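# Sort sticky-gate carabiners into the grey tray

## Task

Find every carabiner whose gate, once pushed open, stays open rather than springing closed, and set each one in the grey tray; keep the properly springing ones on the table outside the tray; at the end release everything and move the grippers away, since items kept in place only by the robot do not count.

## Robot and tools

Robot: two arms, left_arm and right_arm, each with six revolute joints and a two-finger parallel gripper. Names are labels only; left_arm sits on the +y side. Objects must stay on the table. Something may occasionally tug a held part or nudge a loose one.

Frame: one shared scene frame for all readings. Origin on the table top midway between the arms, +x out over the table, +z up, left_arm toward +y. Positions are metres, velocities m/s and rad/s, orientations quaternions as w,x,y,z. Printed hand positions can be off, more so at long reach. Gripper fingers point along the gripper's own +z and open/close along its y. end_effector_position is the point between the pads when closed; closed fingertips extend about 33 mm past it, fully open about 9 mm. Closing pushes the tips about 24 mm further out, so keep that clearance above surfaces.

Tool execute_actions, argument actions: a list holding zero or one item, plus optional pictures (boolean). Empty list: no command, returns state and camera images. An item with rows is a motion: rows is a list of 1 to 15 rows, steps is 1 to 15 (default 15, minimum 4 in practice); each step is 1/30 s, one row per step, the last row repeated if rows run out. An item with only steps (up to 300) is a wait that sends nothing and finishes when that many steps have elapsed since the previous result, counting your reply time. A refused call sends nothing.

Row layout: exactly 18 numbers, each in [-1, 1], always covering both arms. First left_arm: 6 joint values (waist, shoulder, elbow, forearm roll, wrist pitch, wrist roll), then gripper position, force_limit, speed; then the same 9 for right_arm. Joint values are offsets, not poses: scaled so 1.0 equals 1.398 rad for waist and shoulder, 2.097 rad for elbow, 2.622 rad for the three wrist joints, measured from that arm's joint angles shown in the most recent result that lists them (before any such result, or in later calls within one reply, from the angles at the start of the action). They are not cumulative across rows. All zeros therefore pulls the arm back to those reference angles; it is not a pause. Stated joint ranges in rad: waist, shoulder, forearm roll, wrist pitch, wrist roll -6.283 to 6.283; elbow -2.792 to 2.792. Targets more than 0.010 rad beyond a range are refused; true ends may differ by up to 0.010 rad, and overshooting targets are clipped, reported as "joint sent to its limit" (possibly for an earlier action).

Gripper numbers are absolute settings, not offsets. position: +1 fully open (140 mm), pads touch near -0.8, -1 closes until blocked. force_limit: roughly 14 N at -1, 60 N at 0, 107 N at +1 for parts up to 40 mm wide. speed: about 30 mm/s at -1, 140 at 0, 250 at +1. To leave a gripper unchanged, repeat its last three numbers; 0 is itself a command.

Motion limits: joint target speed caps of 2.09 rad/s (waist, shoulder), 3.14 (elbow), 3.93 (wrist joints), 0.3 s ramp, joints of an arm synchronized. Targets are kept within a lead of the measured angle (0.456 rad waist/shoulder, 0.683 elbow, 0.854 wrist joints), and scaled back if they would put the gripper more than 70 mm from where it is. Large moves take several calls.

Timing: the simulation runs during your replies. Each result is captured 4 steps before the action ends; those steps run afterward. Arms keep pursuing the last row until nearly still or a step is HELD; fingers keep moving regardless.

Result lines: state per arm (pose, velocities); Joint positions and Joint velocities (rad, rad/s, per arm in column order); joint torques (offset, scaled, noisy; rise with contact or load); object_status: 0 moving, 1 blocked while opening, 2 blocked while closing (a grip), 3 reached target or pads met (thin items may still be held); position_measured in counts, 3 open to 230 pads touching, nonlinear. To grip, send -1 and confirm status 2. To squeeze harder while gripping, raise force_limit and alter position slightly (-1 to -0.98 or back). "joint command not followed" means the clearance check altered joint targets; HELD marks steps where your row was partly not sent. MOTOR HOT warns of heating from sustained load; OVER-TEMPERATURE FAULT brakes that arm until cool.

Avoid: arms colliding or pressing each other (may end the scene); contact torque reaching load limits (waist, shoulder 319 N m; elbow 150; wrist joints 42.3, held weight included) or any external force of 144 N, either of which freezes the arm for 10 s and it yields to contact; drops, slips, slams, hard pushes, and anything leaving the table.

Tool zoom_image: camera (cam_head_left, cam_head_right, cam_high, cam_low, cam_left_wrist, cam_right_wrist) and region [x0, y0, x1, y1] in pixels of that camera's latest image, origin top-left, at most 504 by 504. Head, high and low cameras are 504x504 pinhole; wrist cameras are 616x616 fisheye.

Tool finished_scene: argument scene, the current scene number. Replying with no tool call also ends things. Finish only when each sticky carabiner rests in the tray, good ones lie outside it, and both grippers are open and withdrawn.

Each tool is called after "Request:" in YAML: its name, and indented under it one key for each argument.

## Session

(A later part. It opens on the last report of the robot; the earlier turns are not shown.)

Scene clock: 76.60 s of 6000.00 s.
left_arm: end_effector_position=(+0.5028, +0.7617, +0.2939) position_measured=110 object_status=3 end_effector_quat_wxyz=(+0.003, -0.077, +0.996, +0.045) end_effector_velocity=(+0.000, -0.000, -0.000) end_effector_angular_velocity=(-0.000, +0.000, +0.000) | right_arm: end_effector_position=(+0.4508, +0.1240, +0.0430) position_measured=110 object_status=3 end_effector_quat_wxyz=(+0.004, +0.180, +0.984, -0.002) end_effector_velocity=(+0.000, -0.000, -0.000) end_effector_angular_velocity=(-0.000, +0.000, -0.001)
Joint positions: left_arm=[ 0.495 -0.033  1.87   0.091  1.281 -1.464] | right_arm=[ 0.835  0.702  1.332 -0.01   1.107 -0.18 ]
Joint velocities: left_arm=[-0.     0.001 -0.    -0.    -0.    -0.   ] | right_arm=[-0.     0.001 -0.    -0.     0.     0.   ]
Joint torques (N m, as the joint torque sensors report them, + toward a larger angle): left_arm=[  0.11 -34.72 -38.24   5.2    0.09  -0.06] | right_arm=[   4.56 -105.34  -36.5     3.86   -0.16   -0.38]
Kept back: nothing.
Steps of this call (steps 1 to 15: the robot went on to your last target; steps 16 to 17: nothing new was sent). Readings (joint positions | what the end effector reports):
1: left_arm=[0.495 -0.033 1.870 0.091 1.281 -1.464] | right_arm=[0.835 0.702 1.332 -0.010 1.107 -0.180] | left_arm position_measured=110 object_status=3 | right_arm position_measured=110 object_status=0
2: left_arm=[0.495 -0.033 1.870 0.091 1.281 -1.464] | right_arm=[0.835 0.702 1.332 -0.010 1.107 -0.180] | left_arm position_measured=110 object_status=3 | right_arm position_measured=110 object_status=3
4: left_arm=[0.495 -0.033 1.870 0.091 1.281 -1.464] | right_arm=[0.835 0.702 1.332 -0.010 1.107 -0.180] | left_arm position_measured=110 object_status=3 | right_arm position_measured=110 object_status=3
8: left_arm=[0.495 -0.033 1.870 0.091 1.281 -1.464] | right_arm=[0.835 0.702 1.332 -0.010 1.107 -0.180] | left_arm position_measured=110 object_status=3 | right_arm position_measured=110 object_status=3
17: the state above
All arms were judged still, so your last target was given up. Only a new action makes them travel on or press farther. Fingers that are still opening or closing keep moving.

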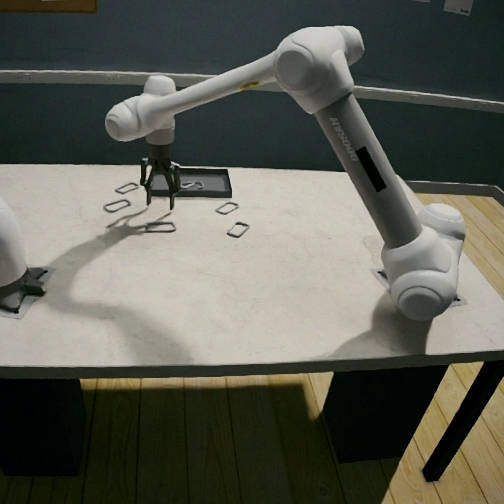

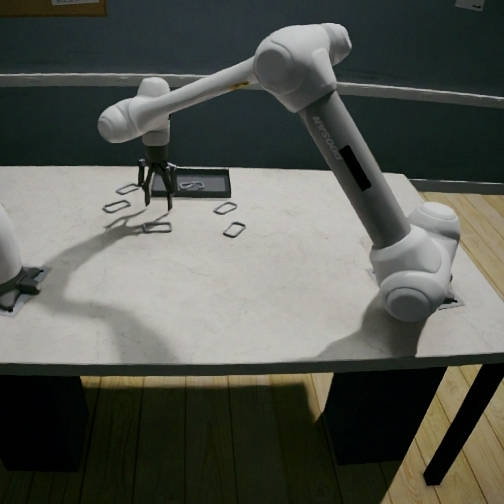

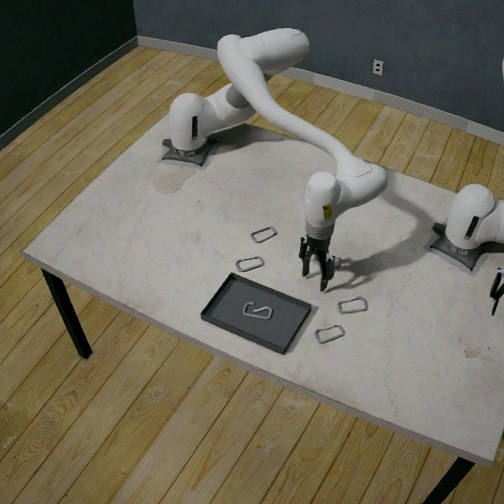

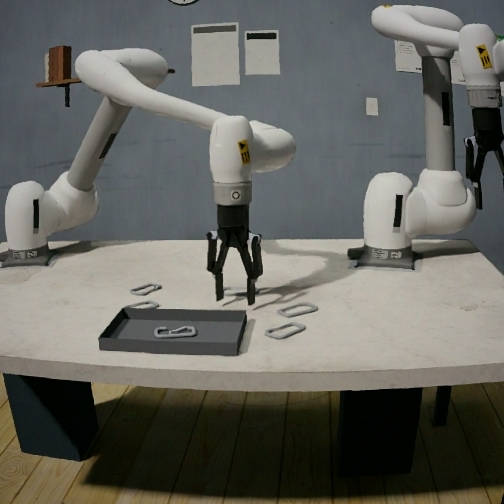

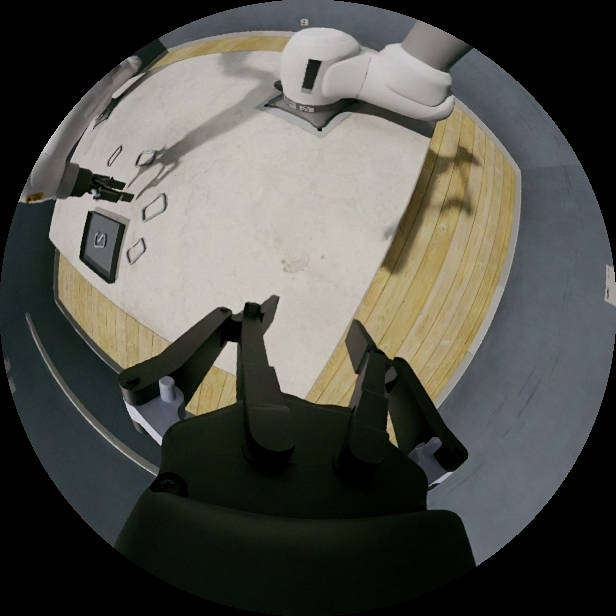

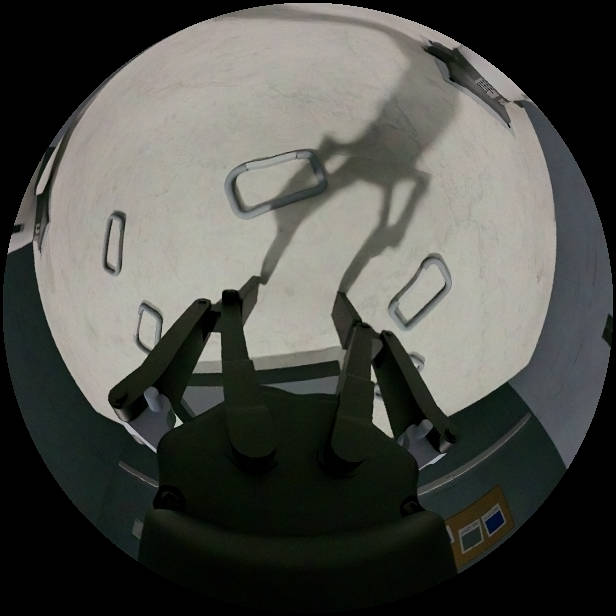

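Request:
execute_actions:
  actions:
    - {"rows":[[0,0,0,0,0,0,0.15,-0.5,-0.3,0,-0.024,-0.013,0,0.024,0.1,0.15,-0.5,0],[0,0,0,0,0,0,0.15,-0.5,-0.3,0,-0.024,-0.013,0,0.024,0.1,0.15,-0.5,0],[0,0,0,0,0,0,0.15,-0.5,-0.3,0,-0.024,-0.013,0,0.024,0.1,0.15,-0.5,0],[0,0,0,0,0,0,0.15,-0.5,-0.3,0,-0.024,-0.013,0,0.024,0.2,0.15,-0.5,0],[0,0,0,0,0,0,0.15,-0.5,-0.3,0.0758,-0.0863,0.056,0,0.0015,0.4657,0.15,-0.5,0]],"steps":15}

Request:
execute_actions:
  actions:
    - {"steps":12}
  pictures: true

Request:
zoom_image:
  camera: "cam_right_wrist"
  region: [140,140,400,380]

Scene clock: 77.30 s of 6000.00 s.
left_arm: end_effector_position=(+0.5028, +0.7617, +0.2939) position_measured=110 object_status=3 end_effector_quat_wxyz=(+0.003, -0.077, +0.996, +0.045) end_effector_velocity=(+0.000, -0.000, +0.000) end_effector_angular_velocity=(-0.000, -0.001, -0.001) | right_arm: end_effector_position=(+0.4172, +0.1209, +0.0861) position_measured=110 object_status=3 end_effector_quat_wxyz=(+0.005, +0.439, +0.899, +0.005) end_effector_velocity=(-0.368, -0.022, -0.013) end_effector_angular_velocity=(-0.050, +0.056, -2.078)
Joint positions: left_arm=[ 0.495 -0.033  1.87   0.091  1.281 -1.464] | right_arm=[ 0.866  0.639  1.359 -0.01   1.134  0.396]
Joint velocities: left_arm=[-0.    -0.001  0.    -0.    -0.     0.001] | right_arm=[ 0.35  -0.23   0.422  0.    -0.099  2.429]
Joint torques (N m, as the joint torque sensors report them, + toward a larger angle): left_arm=[  0.58 -34.88 -38.46   5.25   0.03   0.08] | right_arm=[ 16.15 -92.49 -30.04   3.8    0.19  -0.43]
Steps of this call (steps 1 to 10: nothing new was sent; steps 11 to 21: the first 11 steps of this action). Readings (joint positions | what the end effector reports):
11: left_arm=[0.495 -0.033 1.870 0.091 1.281 -1.464] | right_arm=[0.835 0.702 1.332 -0.010 1.107 -0.180] | left_arm position_measured=110 object_status=3 | right_arm position_measured=110 object_status=3
12: left_arm=[0.495 -0.033 1.870 0.091 1.281 -1.464] | right_arm=[0.835 0.702 1.332 -0.010 1.109 -0.173] | left_arm position_measured=110 object_status=3 | right_arm position_measured=110 object_status=3
14: left_arm=[0.495 -0.033 1.870 0.091 1.281 -1.464] | right_arm=[0.835 0.695 1.326 -0.010 1.122 -0.117] | left_arm position_measured=110 object_status=3 | right_arm position_measured=110 object_status=3
18: left_arm=[0.495 -0.033 1.870 0.091 1.281 -1.464] | right_arm=[0.840 0.666 1.326 -0.010 1.141 0.153] | left_arm position_measured=110 object_status=3 | right_arm position_measured=110 object_status=3
21: the state above

Scene clock: 77.70 s of 6000.00 s.
left_arm: end_effector_position=(+0.5028, +0.7617, +0.2939) position_measured=110 object_status=3 end_effector_quat_wxyz=(+0.003, -0.077, +0.996, +0.045) end_effector_velocity=(-0.000, -0.000, +0.001) end_effector_angular_velocity=(+0.001, -0.001, -0.000) | right_arm: end_effector_position=(+0.3403, +0.1127, +0.0894) position_measured=110 object_status=3 end_effector_quat_wxyz=(+0.004, +0.672, +0.740, +0.001) end_effector_velocity=(-0.002, -0.002, -0.003) end_effector_angular_velocity=(-0.003, +0.001, -0.046)
Joint positions: left_arm=[ 0.495 -0.033  1.87   0.091  1.281 -1.464] | right_arm=[ 0.941  0.582  1.45  -0.01   1.111  1.038]
Joint velocities: left_arm=[-0.001 -0.001 -0.     0.001  0.    -0.001] | right_arm=[ 0.002 -0.     0.006 -0.    -0.002  0.047]
Joint torques (N m, as the joint torque sensors report them, + toward a larger angle): left_arm=[ -0.13 -34.99 -38.34   5.23   0.11   0.05] | right_arm=[  0.23 -94.7  -36.31   4.07  -0.3   -0.13]
Kept back: nothing.
Steps of this call (steps 1 to 4: the last 4 steps of your previous action; steps 5 to 12: the robot went on to your last target). Readings (joint positions | what the end effector reports):
1: left_arm=[0.495 -0.033 1.870 0.091 1.281 -1.464] | right_arm=[0.877 0.631 1.373 -0.010 1.131 0.479] | left_arm position_measured=110 object_status=3 | right_arm position_measured=110 object_status=3
2: left_arm=[0.495 -0.033 1.870 0.091 1.281 -1.464] | right_arm=[0.888 0.624 1.385 -0.010 1.127 0.563] | left_arm position_measured=110 object_status=3 | right_arm position_measured=110 object_status=3
4: left_arm=[0.495 -0.033 1.870 0.091 1.281 -1.464] | right_arm=[0.907 0.609 1.408 -0.010 1.121 0.728] | left_arm position_measured=110 object_status=3 | right_arm position_measured=110 object_status=3
8: left_arm=[0.495 -0.033 1.870 0.091 1.281 -1.464] | right_arm=[0.934 0.588 1.441 -0.010 1.113 0.972] | left_arm position_measured=110 object_status=3 | right_arm position_measured=110 object_status=3
12: the state above

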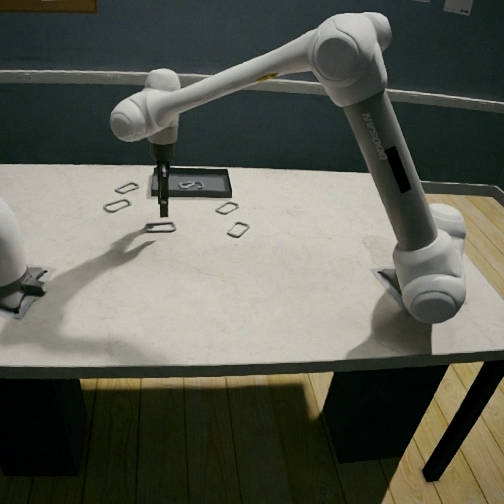

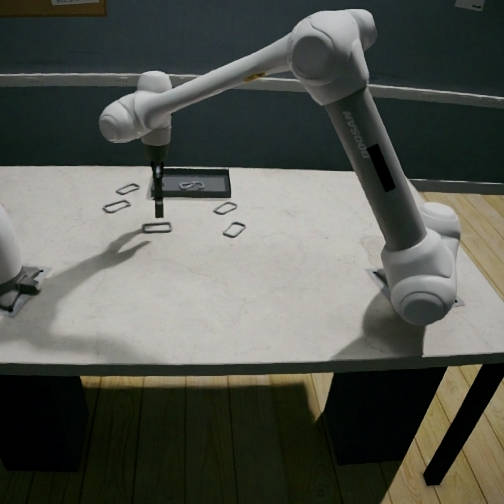

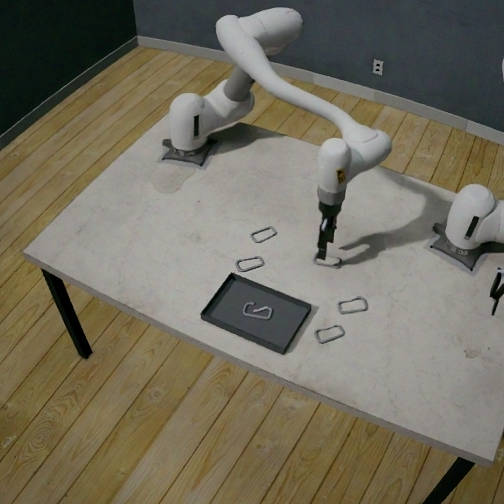

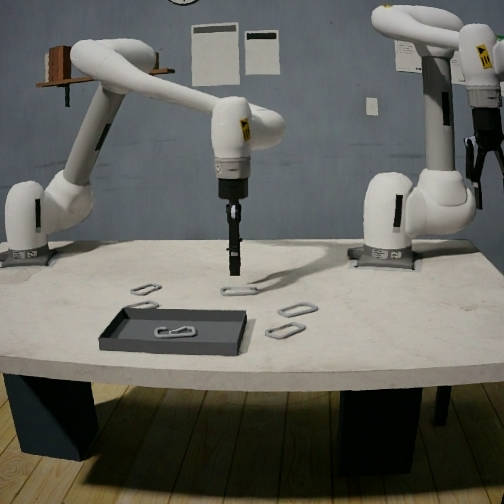

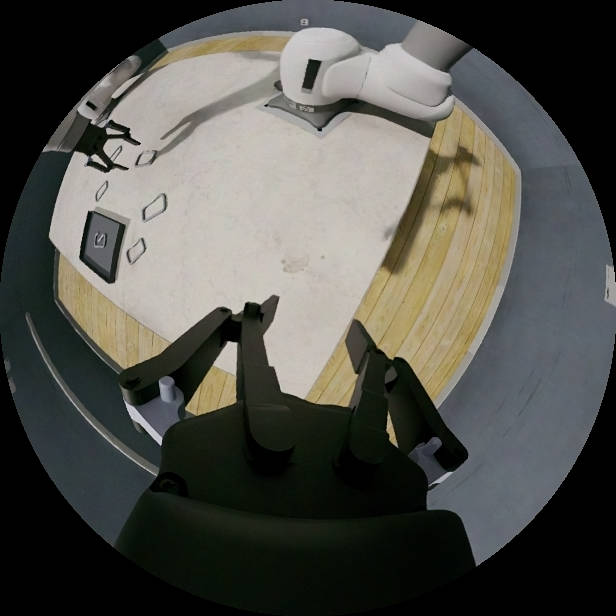

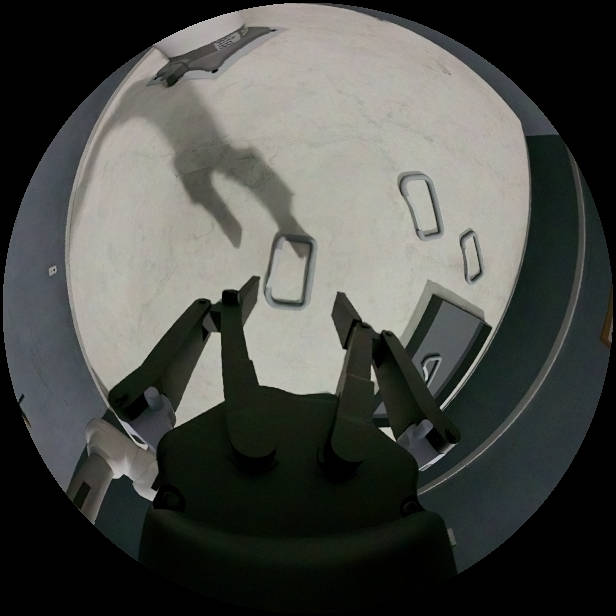

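Region (140, 140, 400, 380) of cam_right_wrist's 616x616 image, scaled by 1.938, with more detail than that image has; it fills the top 465 rows of this view, and the rest is white.

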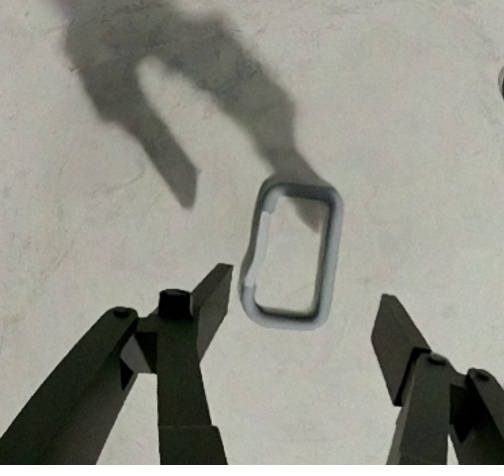

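Request:
execute_actions:
  actions:
    - {"rows":[[0,0,0,0,0,0,0.15,-0.5,-0.3,0.0091,0.003,0.006,0,-0.004,0.006,0.15,-0.5,0],[0,0,0,0,0,0,0.15,-0.5,-0.3,0.0091,0.003,0.006,0,-0.004,0.006,0.15,-0.5,0],[0,0,0,0,0,0,0.15,-0.5,-0.3,0.0091,0.0247,0.0137,0,-0.0246,0.006,0.15,-0.5,0]],"steps":15}
  pictures: true

Request:
zoom_image:
  camera: "cam_right_wrist"
  region: [220,220,400,380]

Scene clock: 79.30 s of 6000.00 s.
left_arm: end_effector_position=(+0.5028, +0.7617, +0.2939) position_measured=110 object_status=3 end_effector_quat_wxyz=(+0.003, -0.077, +0.996, +0.045) end_effector_velocity=(-0.000, +0.000, +0.000) end_effector_angular_velocity=(+0.000, -0.000, +0.001) | right_arm: end_effector_position=(+0.3310, +0.1181, +0.0473) position_measured=110 object_status=3 end_effector_quat_wxyz=(+0.004, +0.673, +0.739, +0.002) end_effector_velocity=(-0.001, +0.002, -0.012) end_effector_angular_velocity=(+0.005, -0.002, -0.000)
Joint positions: left_arm=[ 0.495 -0.033  1.87   0.091  1.281 -1.464] | right_arm=[ 0.953  0.616  1.478 -0.01   1.048  1.053]
Joint velocities: left_arm=[ 0.001 -0.     0.     0.     0.    -0.001] | right_arm=[ 0.002  0.01   0.008  0.    -0.024  0.002]
Joint torques (N m, as the joint torque sensors report them, + toward a larger angle): left_arm=[  0.55 -35.12 -38.69   5.3    0.14   0.02] | right_arm=[   5.64 -101.55  -34.21    4.11   -0.08   -0.38]
Steps of this call (steps 1 to 30: the robot went on to your last target; steps 31 to 37: nothing new was sent; steps 38 to 48: the first 11 steps of this action). Readings (joint positions | what the end effector reports):
38: left_arm=[0.495 -0.033 1.870 0.091 1.281 -1.464] | right_arm=[0.941 0.582 1.450 -0.010 1.111 1.041] | left_arm position_measured=110 object_status=3 | right_arm position_measured=110 object_status=3
39: left_arm=[0.495 -0.033 1.870 0.091 1.281 -1.464] | right_arm=[0.943 0.582 1.452 -0.010 1.109 1.043] | left_arm position_measured=110 object_status=3 | right_arm position_measured=110 object_status=3
41: left_arm=[0.495 -0.033 1.870 0.091 1.281 -1.464] | right_arm=[0.949 0.588 1.460 -0.010 1.097 1.049] | left_arm position_measured=110 object_status=3 | right_arm position_measured=110 object_status=3
45: left_arm=[0.495 -0.033 1.870 0.091 1.281 -1.464] | right_arm=[0.953 0.613 1.476 -0.010 1.054 1.053] | left_arm position_measured=110 object_status=3 | right_arm position_measured=110 object_status=3
48: the state above

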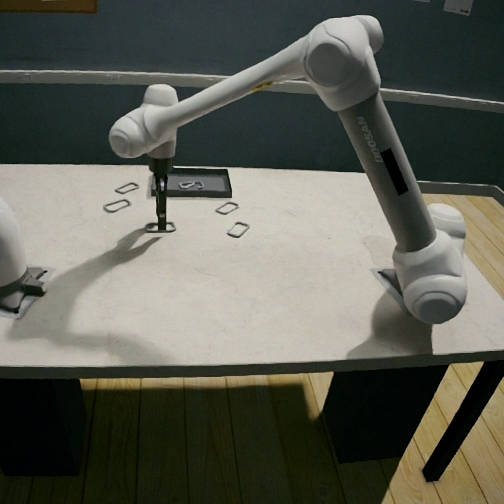

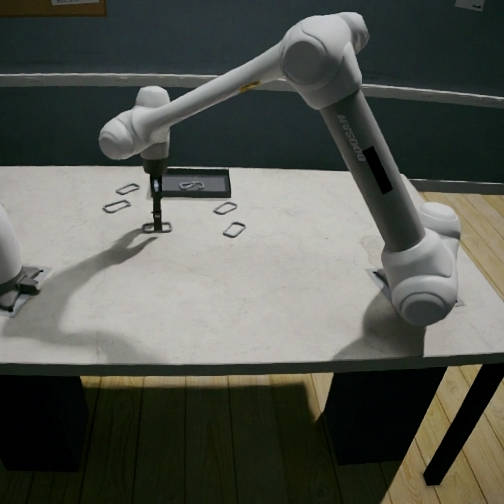

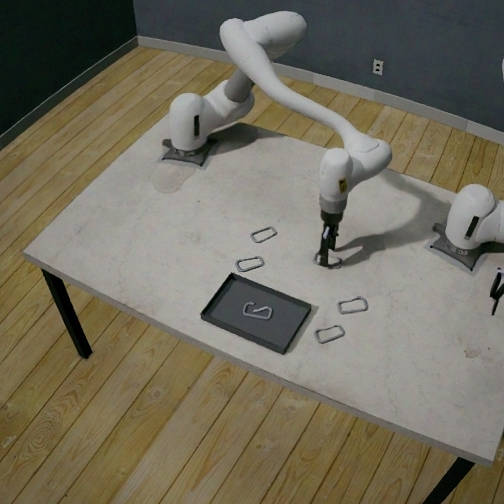

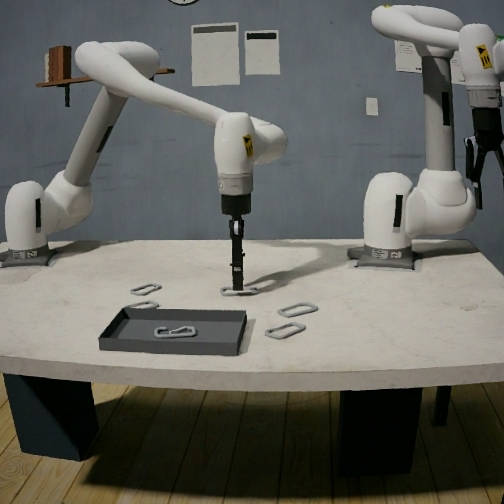

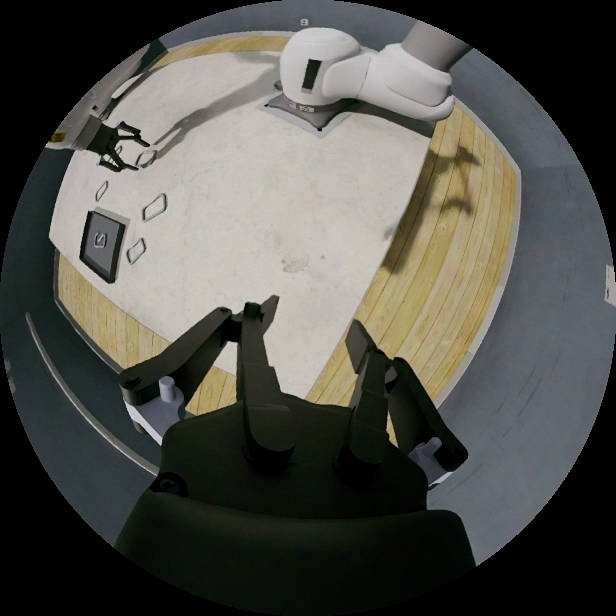

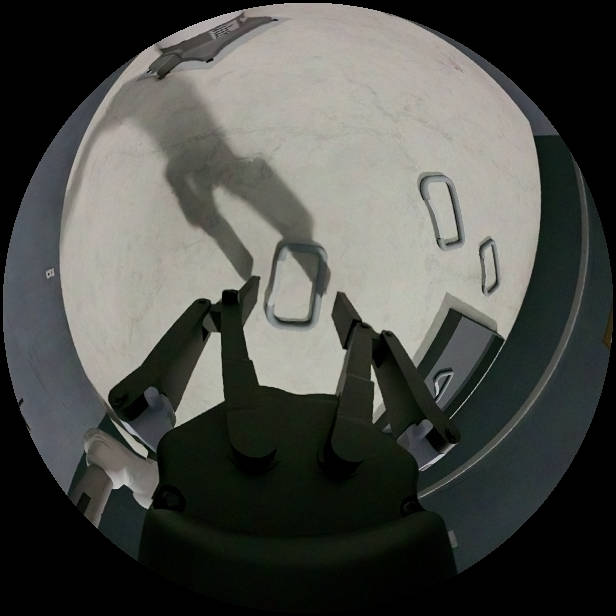

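Region (220, 220, 400, 380) of cam_right_wrist's 616x616 image, scaled by 2.800, with more detail than that image has.

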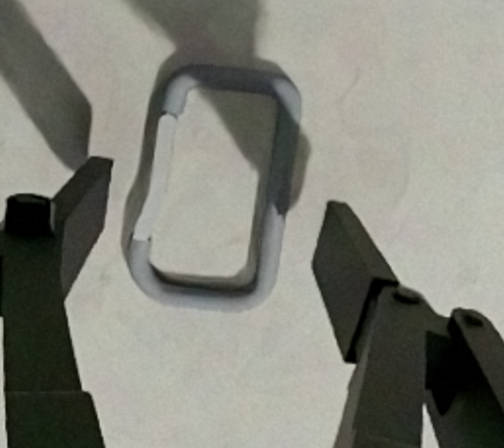

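Request:
zoom_image:
  camera: "cam_right_wrist"
  region: [255,235,335,335]

Region (255, 235, 335, 335) of cam_right_wrist's 616x616 image, scaled by 5.040, with more detail than that image has; it fills the left 403 columns of this view, and the rest is white.

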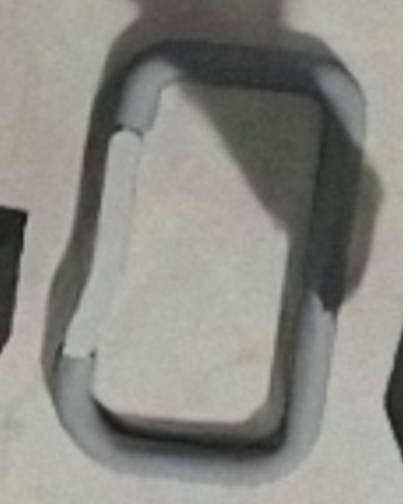

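Request:
execute_actions:
  actions:
    - {"rows":[[0,0,0,0,0,0,0.15,-0.5,-0.3,0.0052,0.003,-0.003,0,0.001,0.0028,0.15,-0.5,0],[0,0,0,0,0,0,0.15,-0.5,-0.3,0.0052,0.003,-0.003,0,0.001,0.0028,0.15,-0.5,0],[0,0,0,0,0,0,0.15,-0.5,-0.3,0.0052,0.003,-0.003,0,0.001,0.0028,0.15,-0.5,0],[0,0,0,0,0,0,0.15,-0.5,-0.3,0.0052,0.003,-0.003,0,0.001,0.0028,0.15,-0.5,0],[0,0,0,0,0,0,0.15,-0.5,-0.3,0.0052,0.003,-0.003,0,0.001,0.0028,0,-0.6,-0.4],[0,0,0,0,0,0,0.15,-0.5,-0.3,0.0052,0.0075,-0.0008,0,-0.0032,0.0028,0,-0.6,-0.4]],"steps":15}
  pictures: true

Request:
zoom_image:
  camera: "cam_right_wrist"
  region: [220,220,400,380]

Scene clock: 80.10 s of 6000.00 s.
left_arm: end_effector_position=(+0.5028, +0.7617, +0.2939) position_measured=110 object_status=3 end_effector_quat_wxyz=(+0.003, -0.077, +0.996, +0.045) end_effector_velocity=(-0.000, +0.000, +0.000) end_effector_angular_velocity=(+0.001, +0.000, -0.001) | right_arm: end_effector_position=(+0.3264, +0.1228, +0.0402) position_measured=129 object_status=0 end_effector_quat_wxyz=(+0.004, +0.673, +0.739, +0.001) end_effector_velocity=(-0.000, +0.001, -0.012) end_effector_angular_velocity=(+0.000, -0.000, +0.001)
Joint positions: left_arm=[ 0.495 -0.033  1.87   0.091  1.281 -1.464] | right_arm=[ 0.961  0.625  1.475 -0.01   1.041  1.06 ]
Joint velocities: left_arm=[ 0.    -0.     0.     0.001  0.     0.002] | right_arm=[ 0.001  0.011  0.007 -0.    -0.018  0.   ]
Joint torques (N m, as the joint torque sensors report them, + toward a larger angle): left_arm=[ -0.32 -35.09 -38.57   5.24  -0.02   0.03] | right_arm=[   0.52 -101.02  -35.74    3.89   -0.21   -0.21]
Steps of this call (steps 1 to 4: the last 4 steps of your previous action; steps 5 to 13: the robot went on to your last target; steps 14 to 24: the first 11 steps of this action). Readings (joint positions | what the end effector reports):
14: left_arm=[0.495 -0.033 1.870 0.091 1.281 -1.464] | right_arm=[0.954 0.617 1.478 -0.010 1.046 1.053] | left_arm position_measured=110 object_status=3 | right_arm position_measured=110 object_status=3
15: left_arm=[0.495 -0.033 1.870 0.091 1.281 -1.464] | right_arm=[0.955 0.617 1.477 -0.010 1.047 1.055] | left_arm position_measured=110 object_status=3 | right_arm position_measured=110 object_status=3
17: left_arm=[0.495 -0.033 1.870 0.091 1.281 -1.464] | right_arm=[0.959 0.619 1.474 -0.010 1.049 1.058] | left_arm position_measured=110 object_status=3 | right_arm position_measured=110 object_status=3
21: left_arm=[0.495 -0.033 1.870 0.091 1.281 -1.464] | right_arm=[0.960 0.623 1.474 -0.010 1.045 1.060] | left_arm position_measured=110 object_status=3 | right_arm position_measured=122 object_status=0
24: the state above

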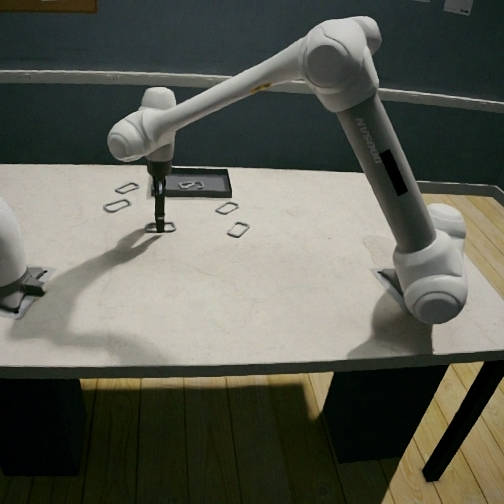

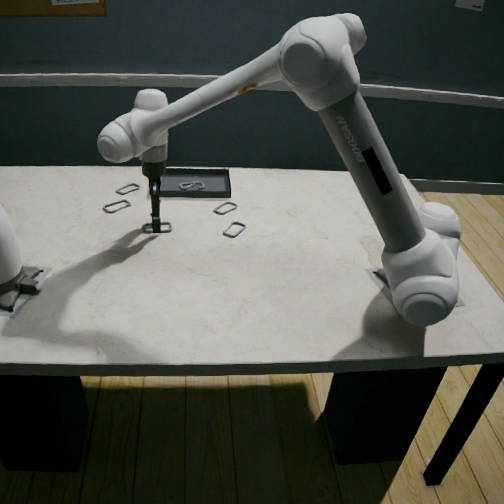

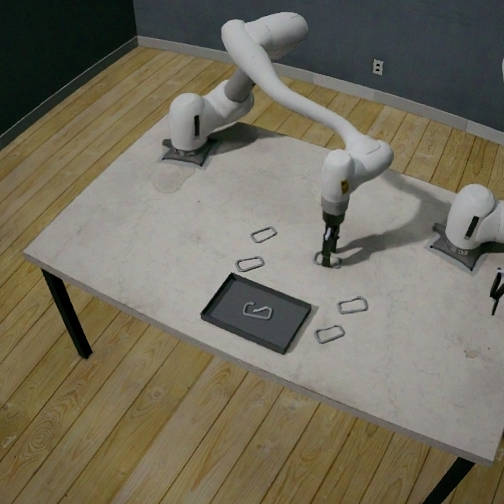

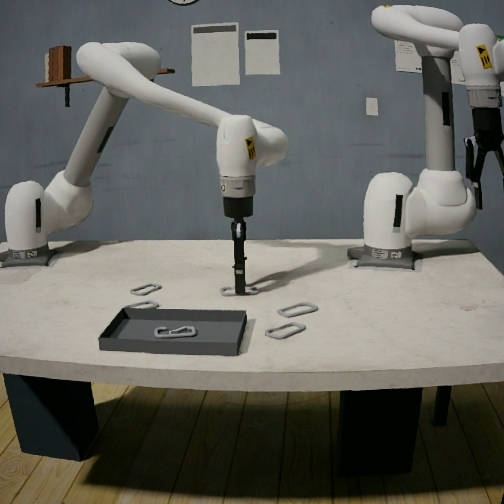

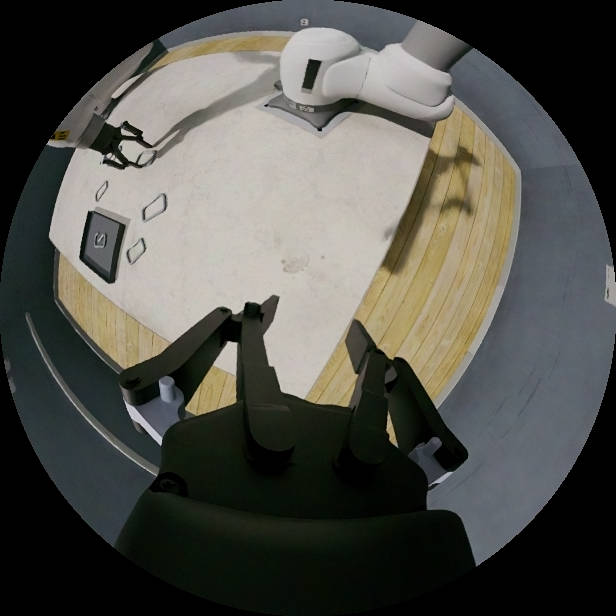

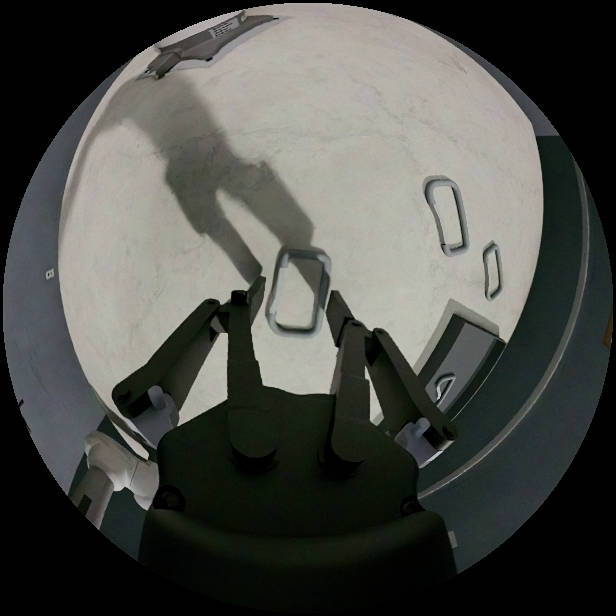

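Region (220, 220, 400, 380) of cam_right_wrist's 616x616 image, scaled by 2.800, with more detail than that image has.

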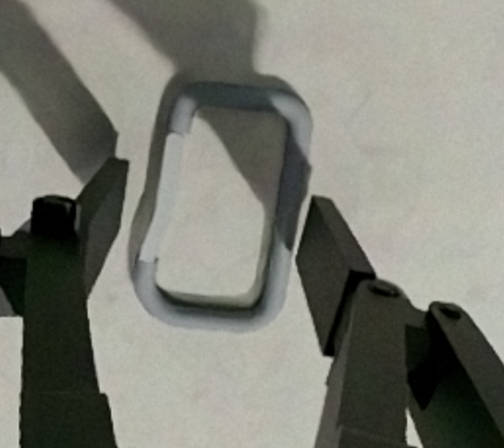

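Squeeze.

Request:
execute_actions:
  actions:
    - {"rows":[[0,0,0,0,0,0,0.15,-0.5,-0.3,0,0,0,0,0,0,-0.25,-0.6,-0.5]],"steps":14}

Request:
execute_actions:
  actions:
    - {"rows":[[0,0,0,0,0,0,0.15,-0.5,-0.3,0,-0.0003,-0.0001,0,0.0003,0,-0.36,-0.5,-0.7],[0,0,0,0,0,0,0.15,-0.5,-0.3,0,-0.0006,-0.0003,0,0.0006,0,-0.36,-0.5,-0.7],[0,0,0,0,0,0,0.15,-0.5,-0.3,0,-0.0006,-0.0003,0,0.0006,0,-0.36,-0.5,-0.7],[0,0,0,0,0,0,0.15,-0.5,-0.3,0,-0.0009,-0.0005,0,0.0009,0,-0.36,-0.5,-0.7],[0,0,0,0,0,0,0.15,-0.5,-0.3,0,-0.0012,-0.0006,0,0.0012,0,-0.36,-0.5,-0.7],[0,0,0,0,0,0,0.15,-0.5,-0.3,0,-0.0015,-0.0008,0,0.0015,0,-0.36,-0.5,-0.7],[0,0,0,0,0,0,0.15,-0.5,-0.3,0,-0.0015,-0.0008,0,0.0015,0,-0.36,-0.5,-0.7],[0,0,0,0,0,0,0.15,-0.5,-0.3,0,-0.0018,-0.0009,0,0.0018,0,-0.47,-0.5,-0.7]],"steps":15}

Request:
execute_actions:
  actions:
    - {"steps":8}
  pictures: true

Request:
zoom_image:
  camera: "cam_right_wrist"
  region: [220,220,400,380]

Scene clock: 80.70 s of 6000.00 s.
left_arm: end_effector_position=(+0.5028, +0.7617, +0.2939) position_measured=110 object_status=3 end_effector_quat_wxyz=(+0.003, -0.077, +0.996, +0.045) end_effector_velocity=(+0.000, -0.000, -0.000) end_effector_angular_velocity=(+0.000, +0.001, -0.001) | right_arm: end_effector_position=(+0.3264, +0.1229, +0.0403) position_measured=160 object_status=0 end_effector_quat_wxyz=(+0.004, +0.673, +0.739, +0.002) end_effector_velocity=(-0.000, +0.000, +0.001) end_effector_angular_velocity=(+0.001, +0.000, -0.001)
Joint positions: left_arm=[ 0.495 -0.033  1.87   0.091  1.281 -1.464] | right_arm=[ 0.961  0.625  1.475 -0.01   1.041  1.061]
Joint velocities: left_arm=[-0.001  0.001 -0.     0.001  0.    -0.   ] | right_arm=[ 0.    -0.001  0.     0.001 -0.     0.001]
Joint torques (N m, as the joint torque sensors report them, + toward a larger angle): left_arm=[  0.23 -35.06 -38.59   5.36  -0.03   0.06] | right_arm=[  2.23 -74.55 -20.4    3.89   0.8   -0.27]
Steps of this call (steps 1 to 4: the last 4 steps of your previous action; steps 5 to 8: the robot went on to your last target; steps 9 to 18: the first 10 steps of this action). Readings (joint positions | what the end effector reports):
9: left_arm=[0.495 -0.033 1.870 0.091 1.281 -1.464] | right_arm=[0.961 0.626 1.476 -0.010 1.040 1.061] | left_arm position_measured=110 object_status=3 | right_arm position_measured=129 object_status=0
10: left_arm=[0.495 -0.033 1.870 0.091 1.281 -1.464] | right_arm=[0.961 0.626 1.476 -0.010 1.040 1.061] | left_arm position_measured=110 object_status=3 | right_arm position_measured=130 object_status=0
12: left_arm=[0.495 -0.033 1.870 0.091 1.281 -1.464] | right_arm=[0.961 0.626 1.476 -0.010 1.040 1.061] | left_arm position_measured=110 object_status=3 | right_arm position_measured=139 object_status=0
16: left_arm=[0.495 -0.033 1.870 0.091 1.281 -1.464] | right_arm=[0.961 0.625 1.475 -0.010 1.041 1.061] | left_arm position_measured=110 object_status=3 | right_arm position_measured=157 object_status=0
18: the state above

Scene clock: 81.20 s of 6000.00 s.
left_arm: end_effector_position=(+0.5028, +0.7617, +0.2939) position_measured=110 object_status=3 end_effector_quat_wxyz=(+0.003, -0.077, +0.996, +0.045) end_effector_velocity=(+0.001, -0.001, -0.001) end_effector_angular_velocity=(+0.001, +0.002, -0.002) | right_arm: end_effector_position=(+0.3264, +0.1228, +0.0429) position_measured=182 object_status=0 end_effector_quat_wxyz=(+0.004, +0.673, +0.739, +0.001) end_effector_velocity=(-0.000, +0.000, +0.005) end_effector_angular_velocity=(+0.001, -0.001, +0.000)
Joint positions: left_arm=[ 0.495 -0.033  1.87   0.091  1.281 -1.464] | right_arm=[ 0.961  0.623  1.473 -0.01   1.045  1.061]
Joint velocities: left_arm=[-0.002  0.002  0.     0.001 -0.    -0.   ] | right_arm=[ 0.    -0.004 -0.003 -0.     0.007  0.   ]
Joint torques (N m, as the joint torque sensors report them, + toward a larger angle): left_arm=[  0.49 -34.75 -38.6    5.32   0.13   0.03] | right_arm=[  3.5  -98.92 -33.55   4.04  -0.51  -0.26]
Steps of this call (steps 1 to 4: the last 4 steps of your previous action; steps 5 to 15: the first 11 steps of this action, its rows measured from where the robot was after step 4). Readings (joint positions | what the end effector reports):
4: left_arm=[0.495 -0.033 1.870 0.091 1.281 -1.464] | right_arm=[0.961 0.625 1.475 -0.010 1.041 1.061] | left_arm position_measured=110 object_status=3 | right_arm position_measured=160 object_status=3
5: left_arm=[0.495 -0.033 1.870 0.091 1.281 -1.464] | right_arm=[0.961 0.625 1.475 -0.010 1.041 1.061] | left_arm position_measured=110 object_status=3 | right_arm position_measured=160 object_status=0
6: left_arm=[0.495 -0.033 1.870 0.091 1.281 -1.464] | right_arm=[0.961 0.625 1.475 -0.010 1.041 1.061] | left_arm position_measured=110 object_status=3 | right_arm position_measured=161 object_status=0
8: left_arm=[0.495 -0.033 1.870 0.091 1.281 -1.464] | right_arm=[0.961 0.625 1.475 -0.010 1.042 1.061] | left_arm position_measured=110 object_status=3 | right_arm position_measured=168 object_status=0
12: left_arm=[0.495 -0.033 1.870 0.091 1.281 -1.464] | right_arm=[0.961 0.624 1.474 -0.010 1.044 1.061] | left_arm position_measured=110 object_status=3 | right_arm position_measured=174 object_status=0
15: the state above

Scene clock: 81.47 s of 6000.00 s.
left_arm: end_effector_position=(+0.5028, +0.7617, +0.2939) position_measured=110 object_status=3 end_effector_quat_wxyz=(+0.003, -0.077, +0.996, +0.045) end_effector_velocity=(+0.000, -0.001, +0.000) end_effector_angular_velocity=(+0.000, +0.000, -0.003) | right_arm: end_effector_position=(+0.3264, +0.1228, +0.0433) position_measured=188 object_status=0 end_effector_quat_wxyz=(+0.004, +0.673, +0.739, +0.001) end_effector_velocity=(+0.001, -0.000, -0.000) end_effector_angular_velocity=(-0.001, +0.000, -0.001)
Joint positions: left_arm=[ 0.495 -0.033  1.87   0.091  1.281 -1.464] | right_arm=[ 0.961  0.623  1.473 -0.01   1.046  1.061]
Joint velocities: left_arm=[-0.001  0.    -0.     0.     0.     0.002] | right_arm=[-0.001  0.001 -0.    -0.     0.     0.   ]
Joint torques (N m, as the joint torque sensors report them, + toward a larger angle): left_arm=[  0.37 -34.99 -38.54   5.25   0.07  -0.06] | right_arm=[  2.44 -96.24 -34.84   3.9   -0.08  -0.34]
Kept back: nothing.
Steps of this call (steps 1 to 4: the last 4 steps of your previous action; steps 5 to 8: the robot went on to your last target). Readings (joint positions | what the end effector reports):
1: left_arm=[0.495 -0.033 1.870 0.091 1.281 -1.464] | right_arm=[0.961 0.623 1.473 -0.010 1.045 1.061] | left_arm position_measured=110 object_status=3 | right_arm position_measured=185 object_status=0
2: left_arm=[0.495 -0.033 1.870 0.091 1.281 -1.464] | right_arm=[0.961 0.623 1.473 -0.010 1.045 1.061] | left_arm position_measured=110 object_status=3 | right_arm position_measured=188 object_status=0
4: left_arm=[0.495 -0.033 1.870 0.091 1.281 -1.464] | right_arm=[0.961 0.623 1.473 -0.010 1.046 1.061] | left_arm position_measured=110 object_status=3 | right_arm position_measured=188 object_status=0
8: the state above

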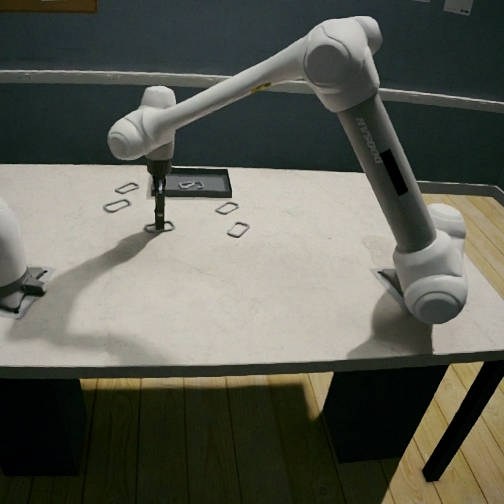

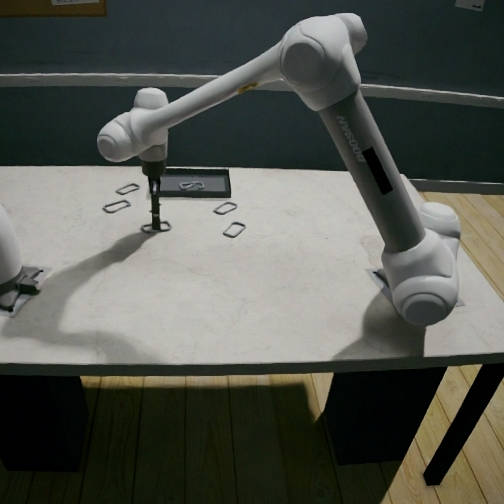

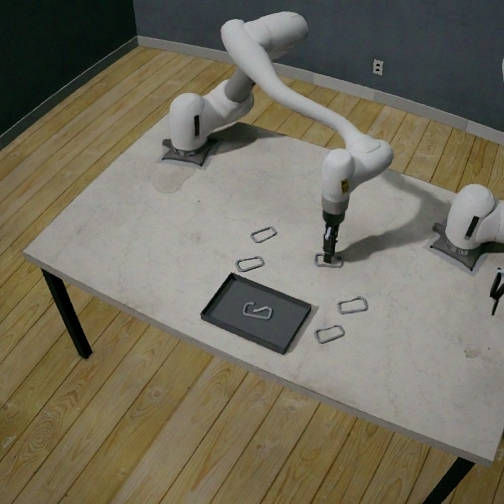

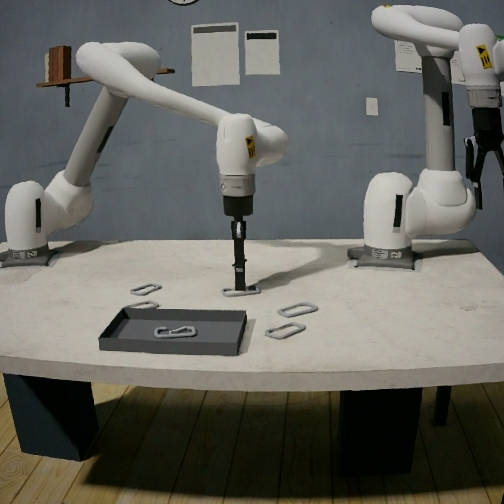

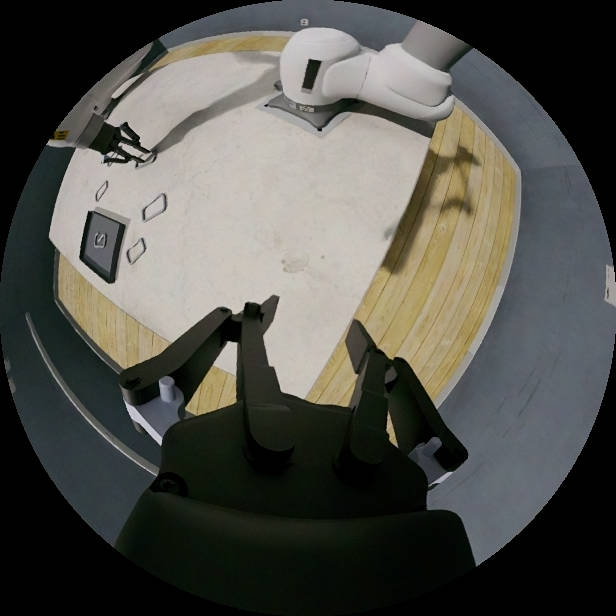

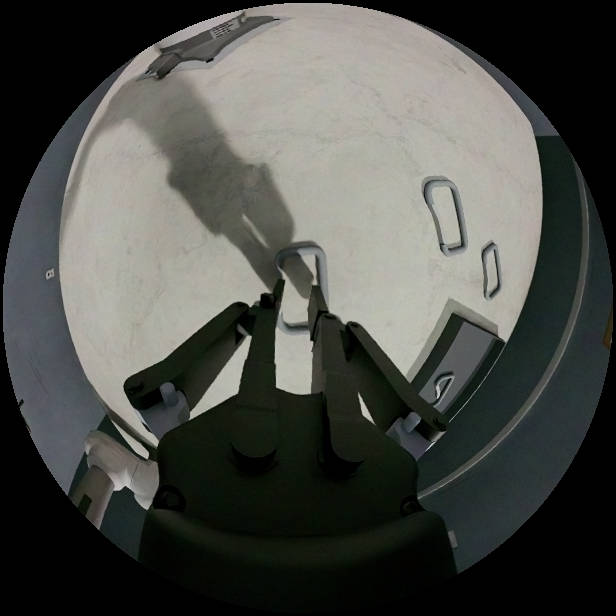

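Region (220, 220, 400, 380) of cam_right_wrist's 616x616 image, scaled by 2.800, with more detail than that image has.

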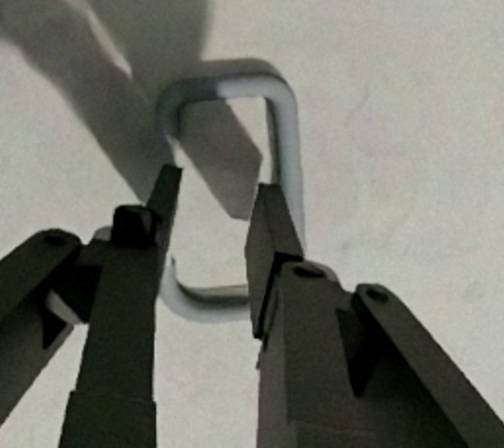

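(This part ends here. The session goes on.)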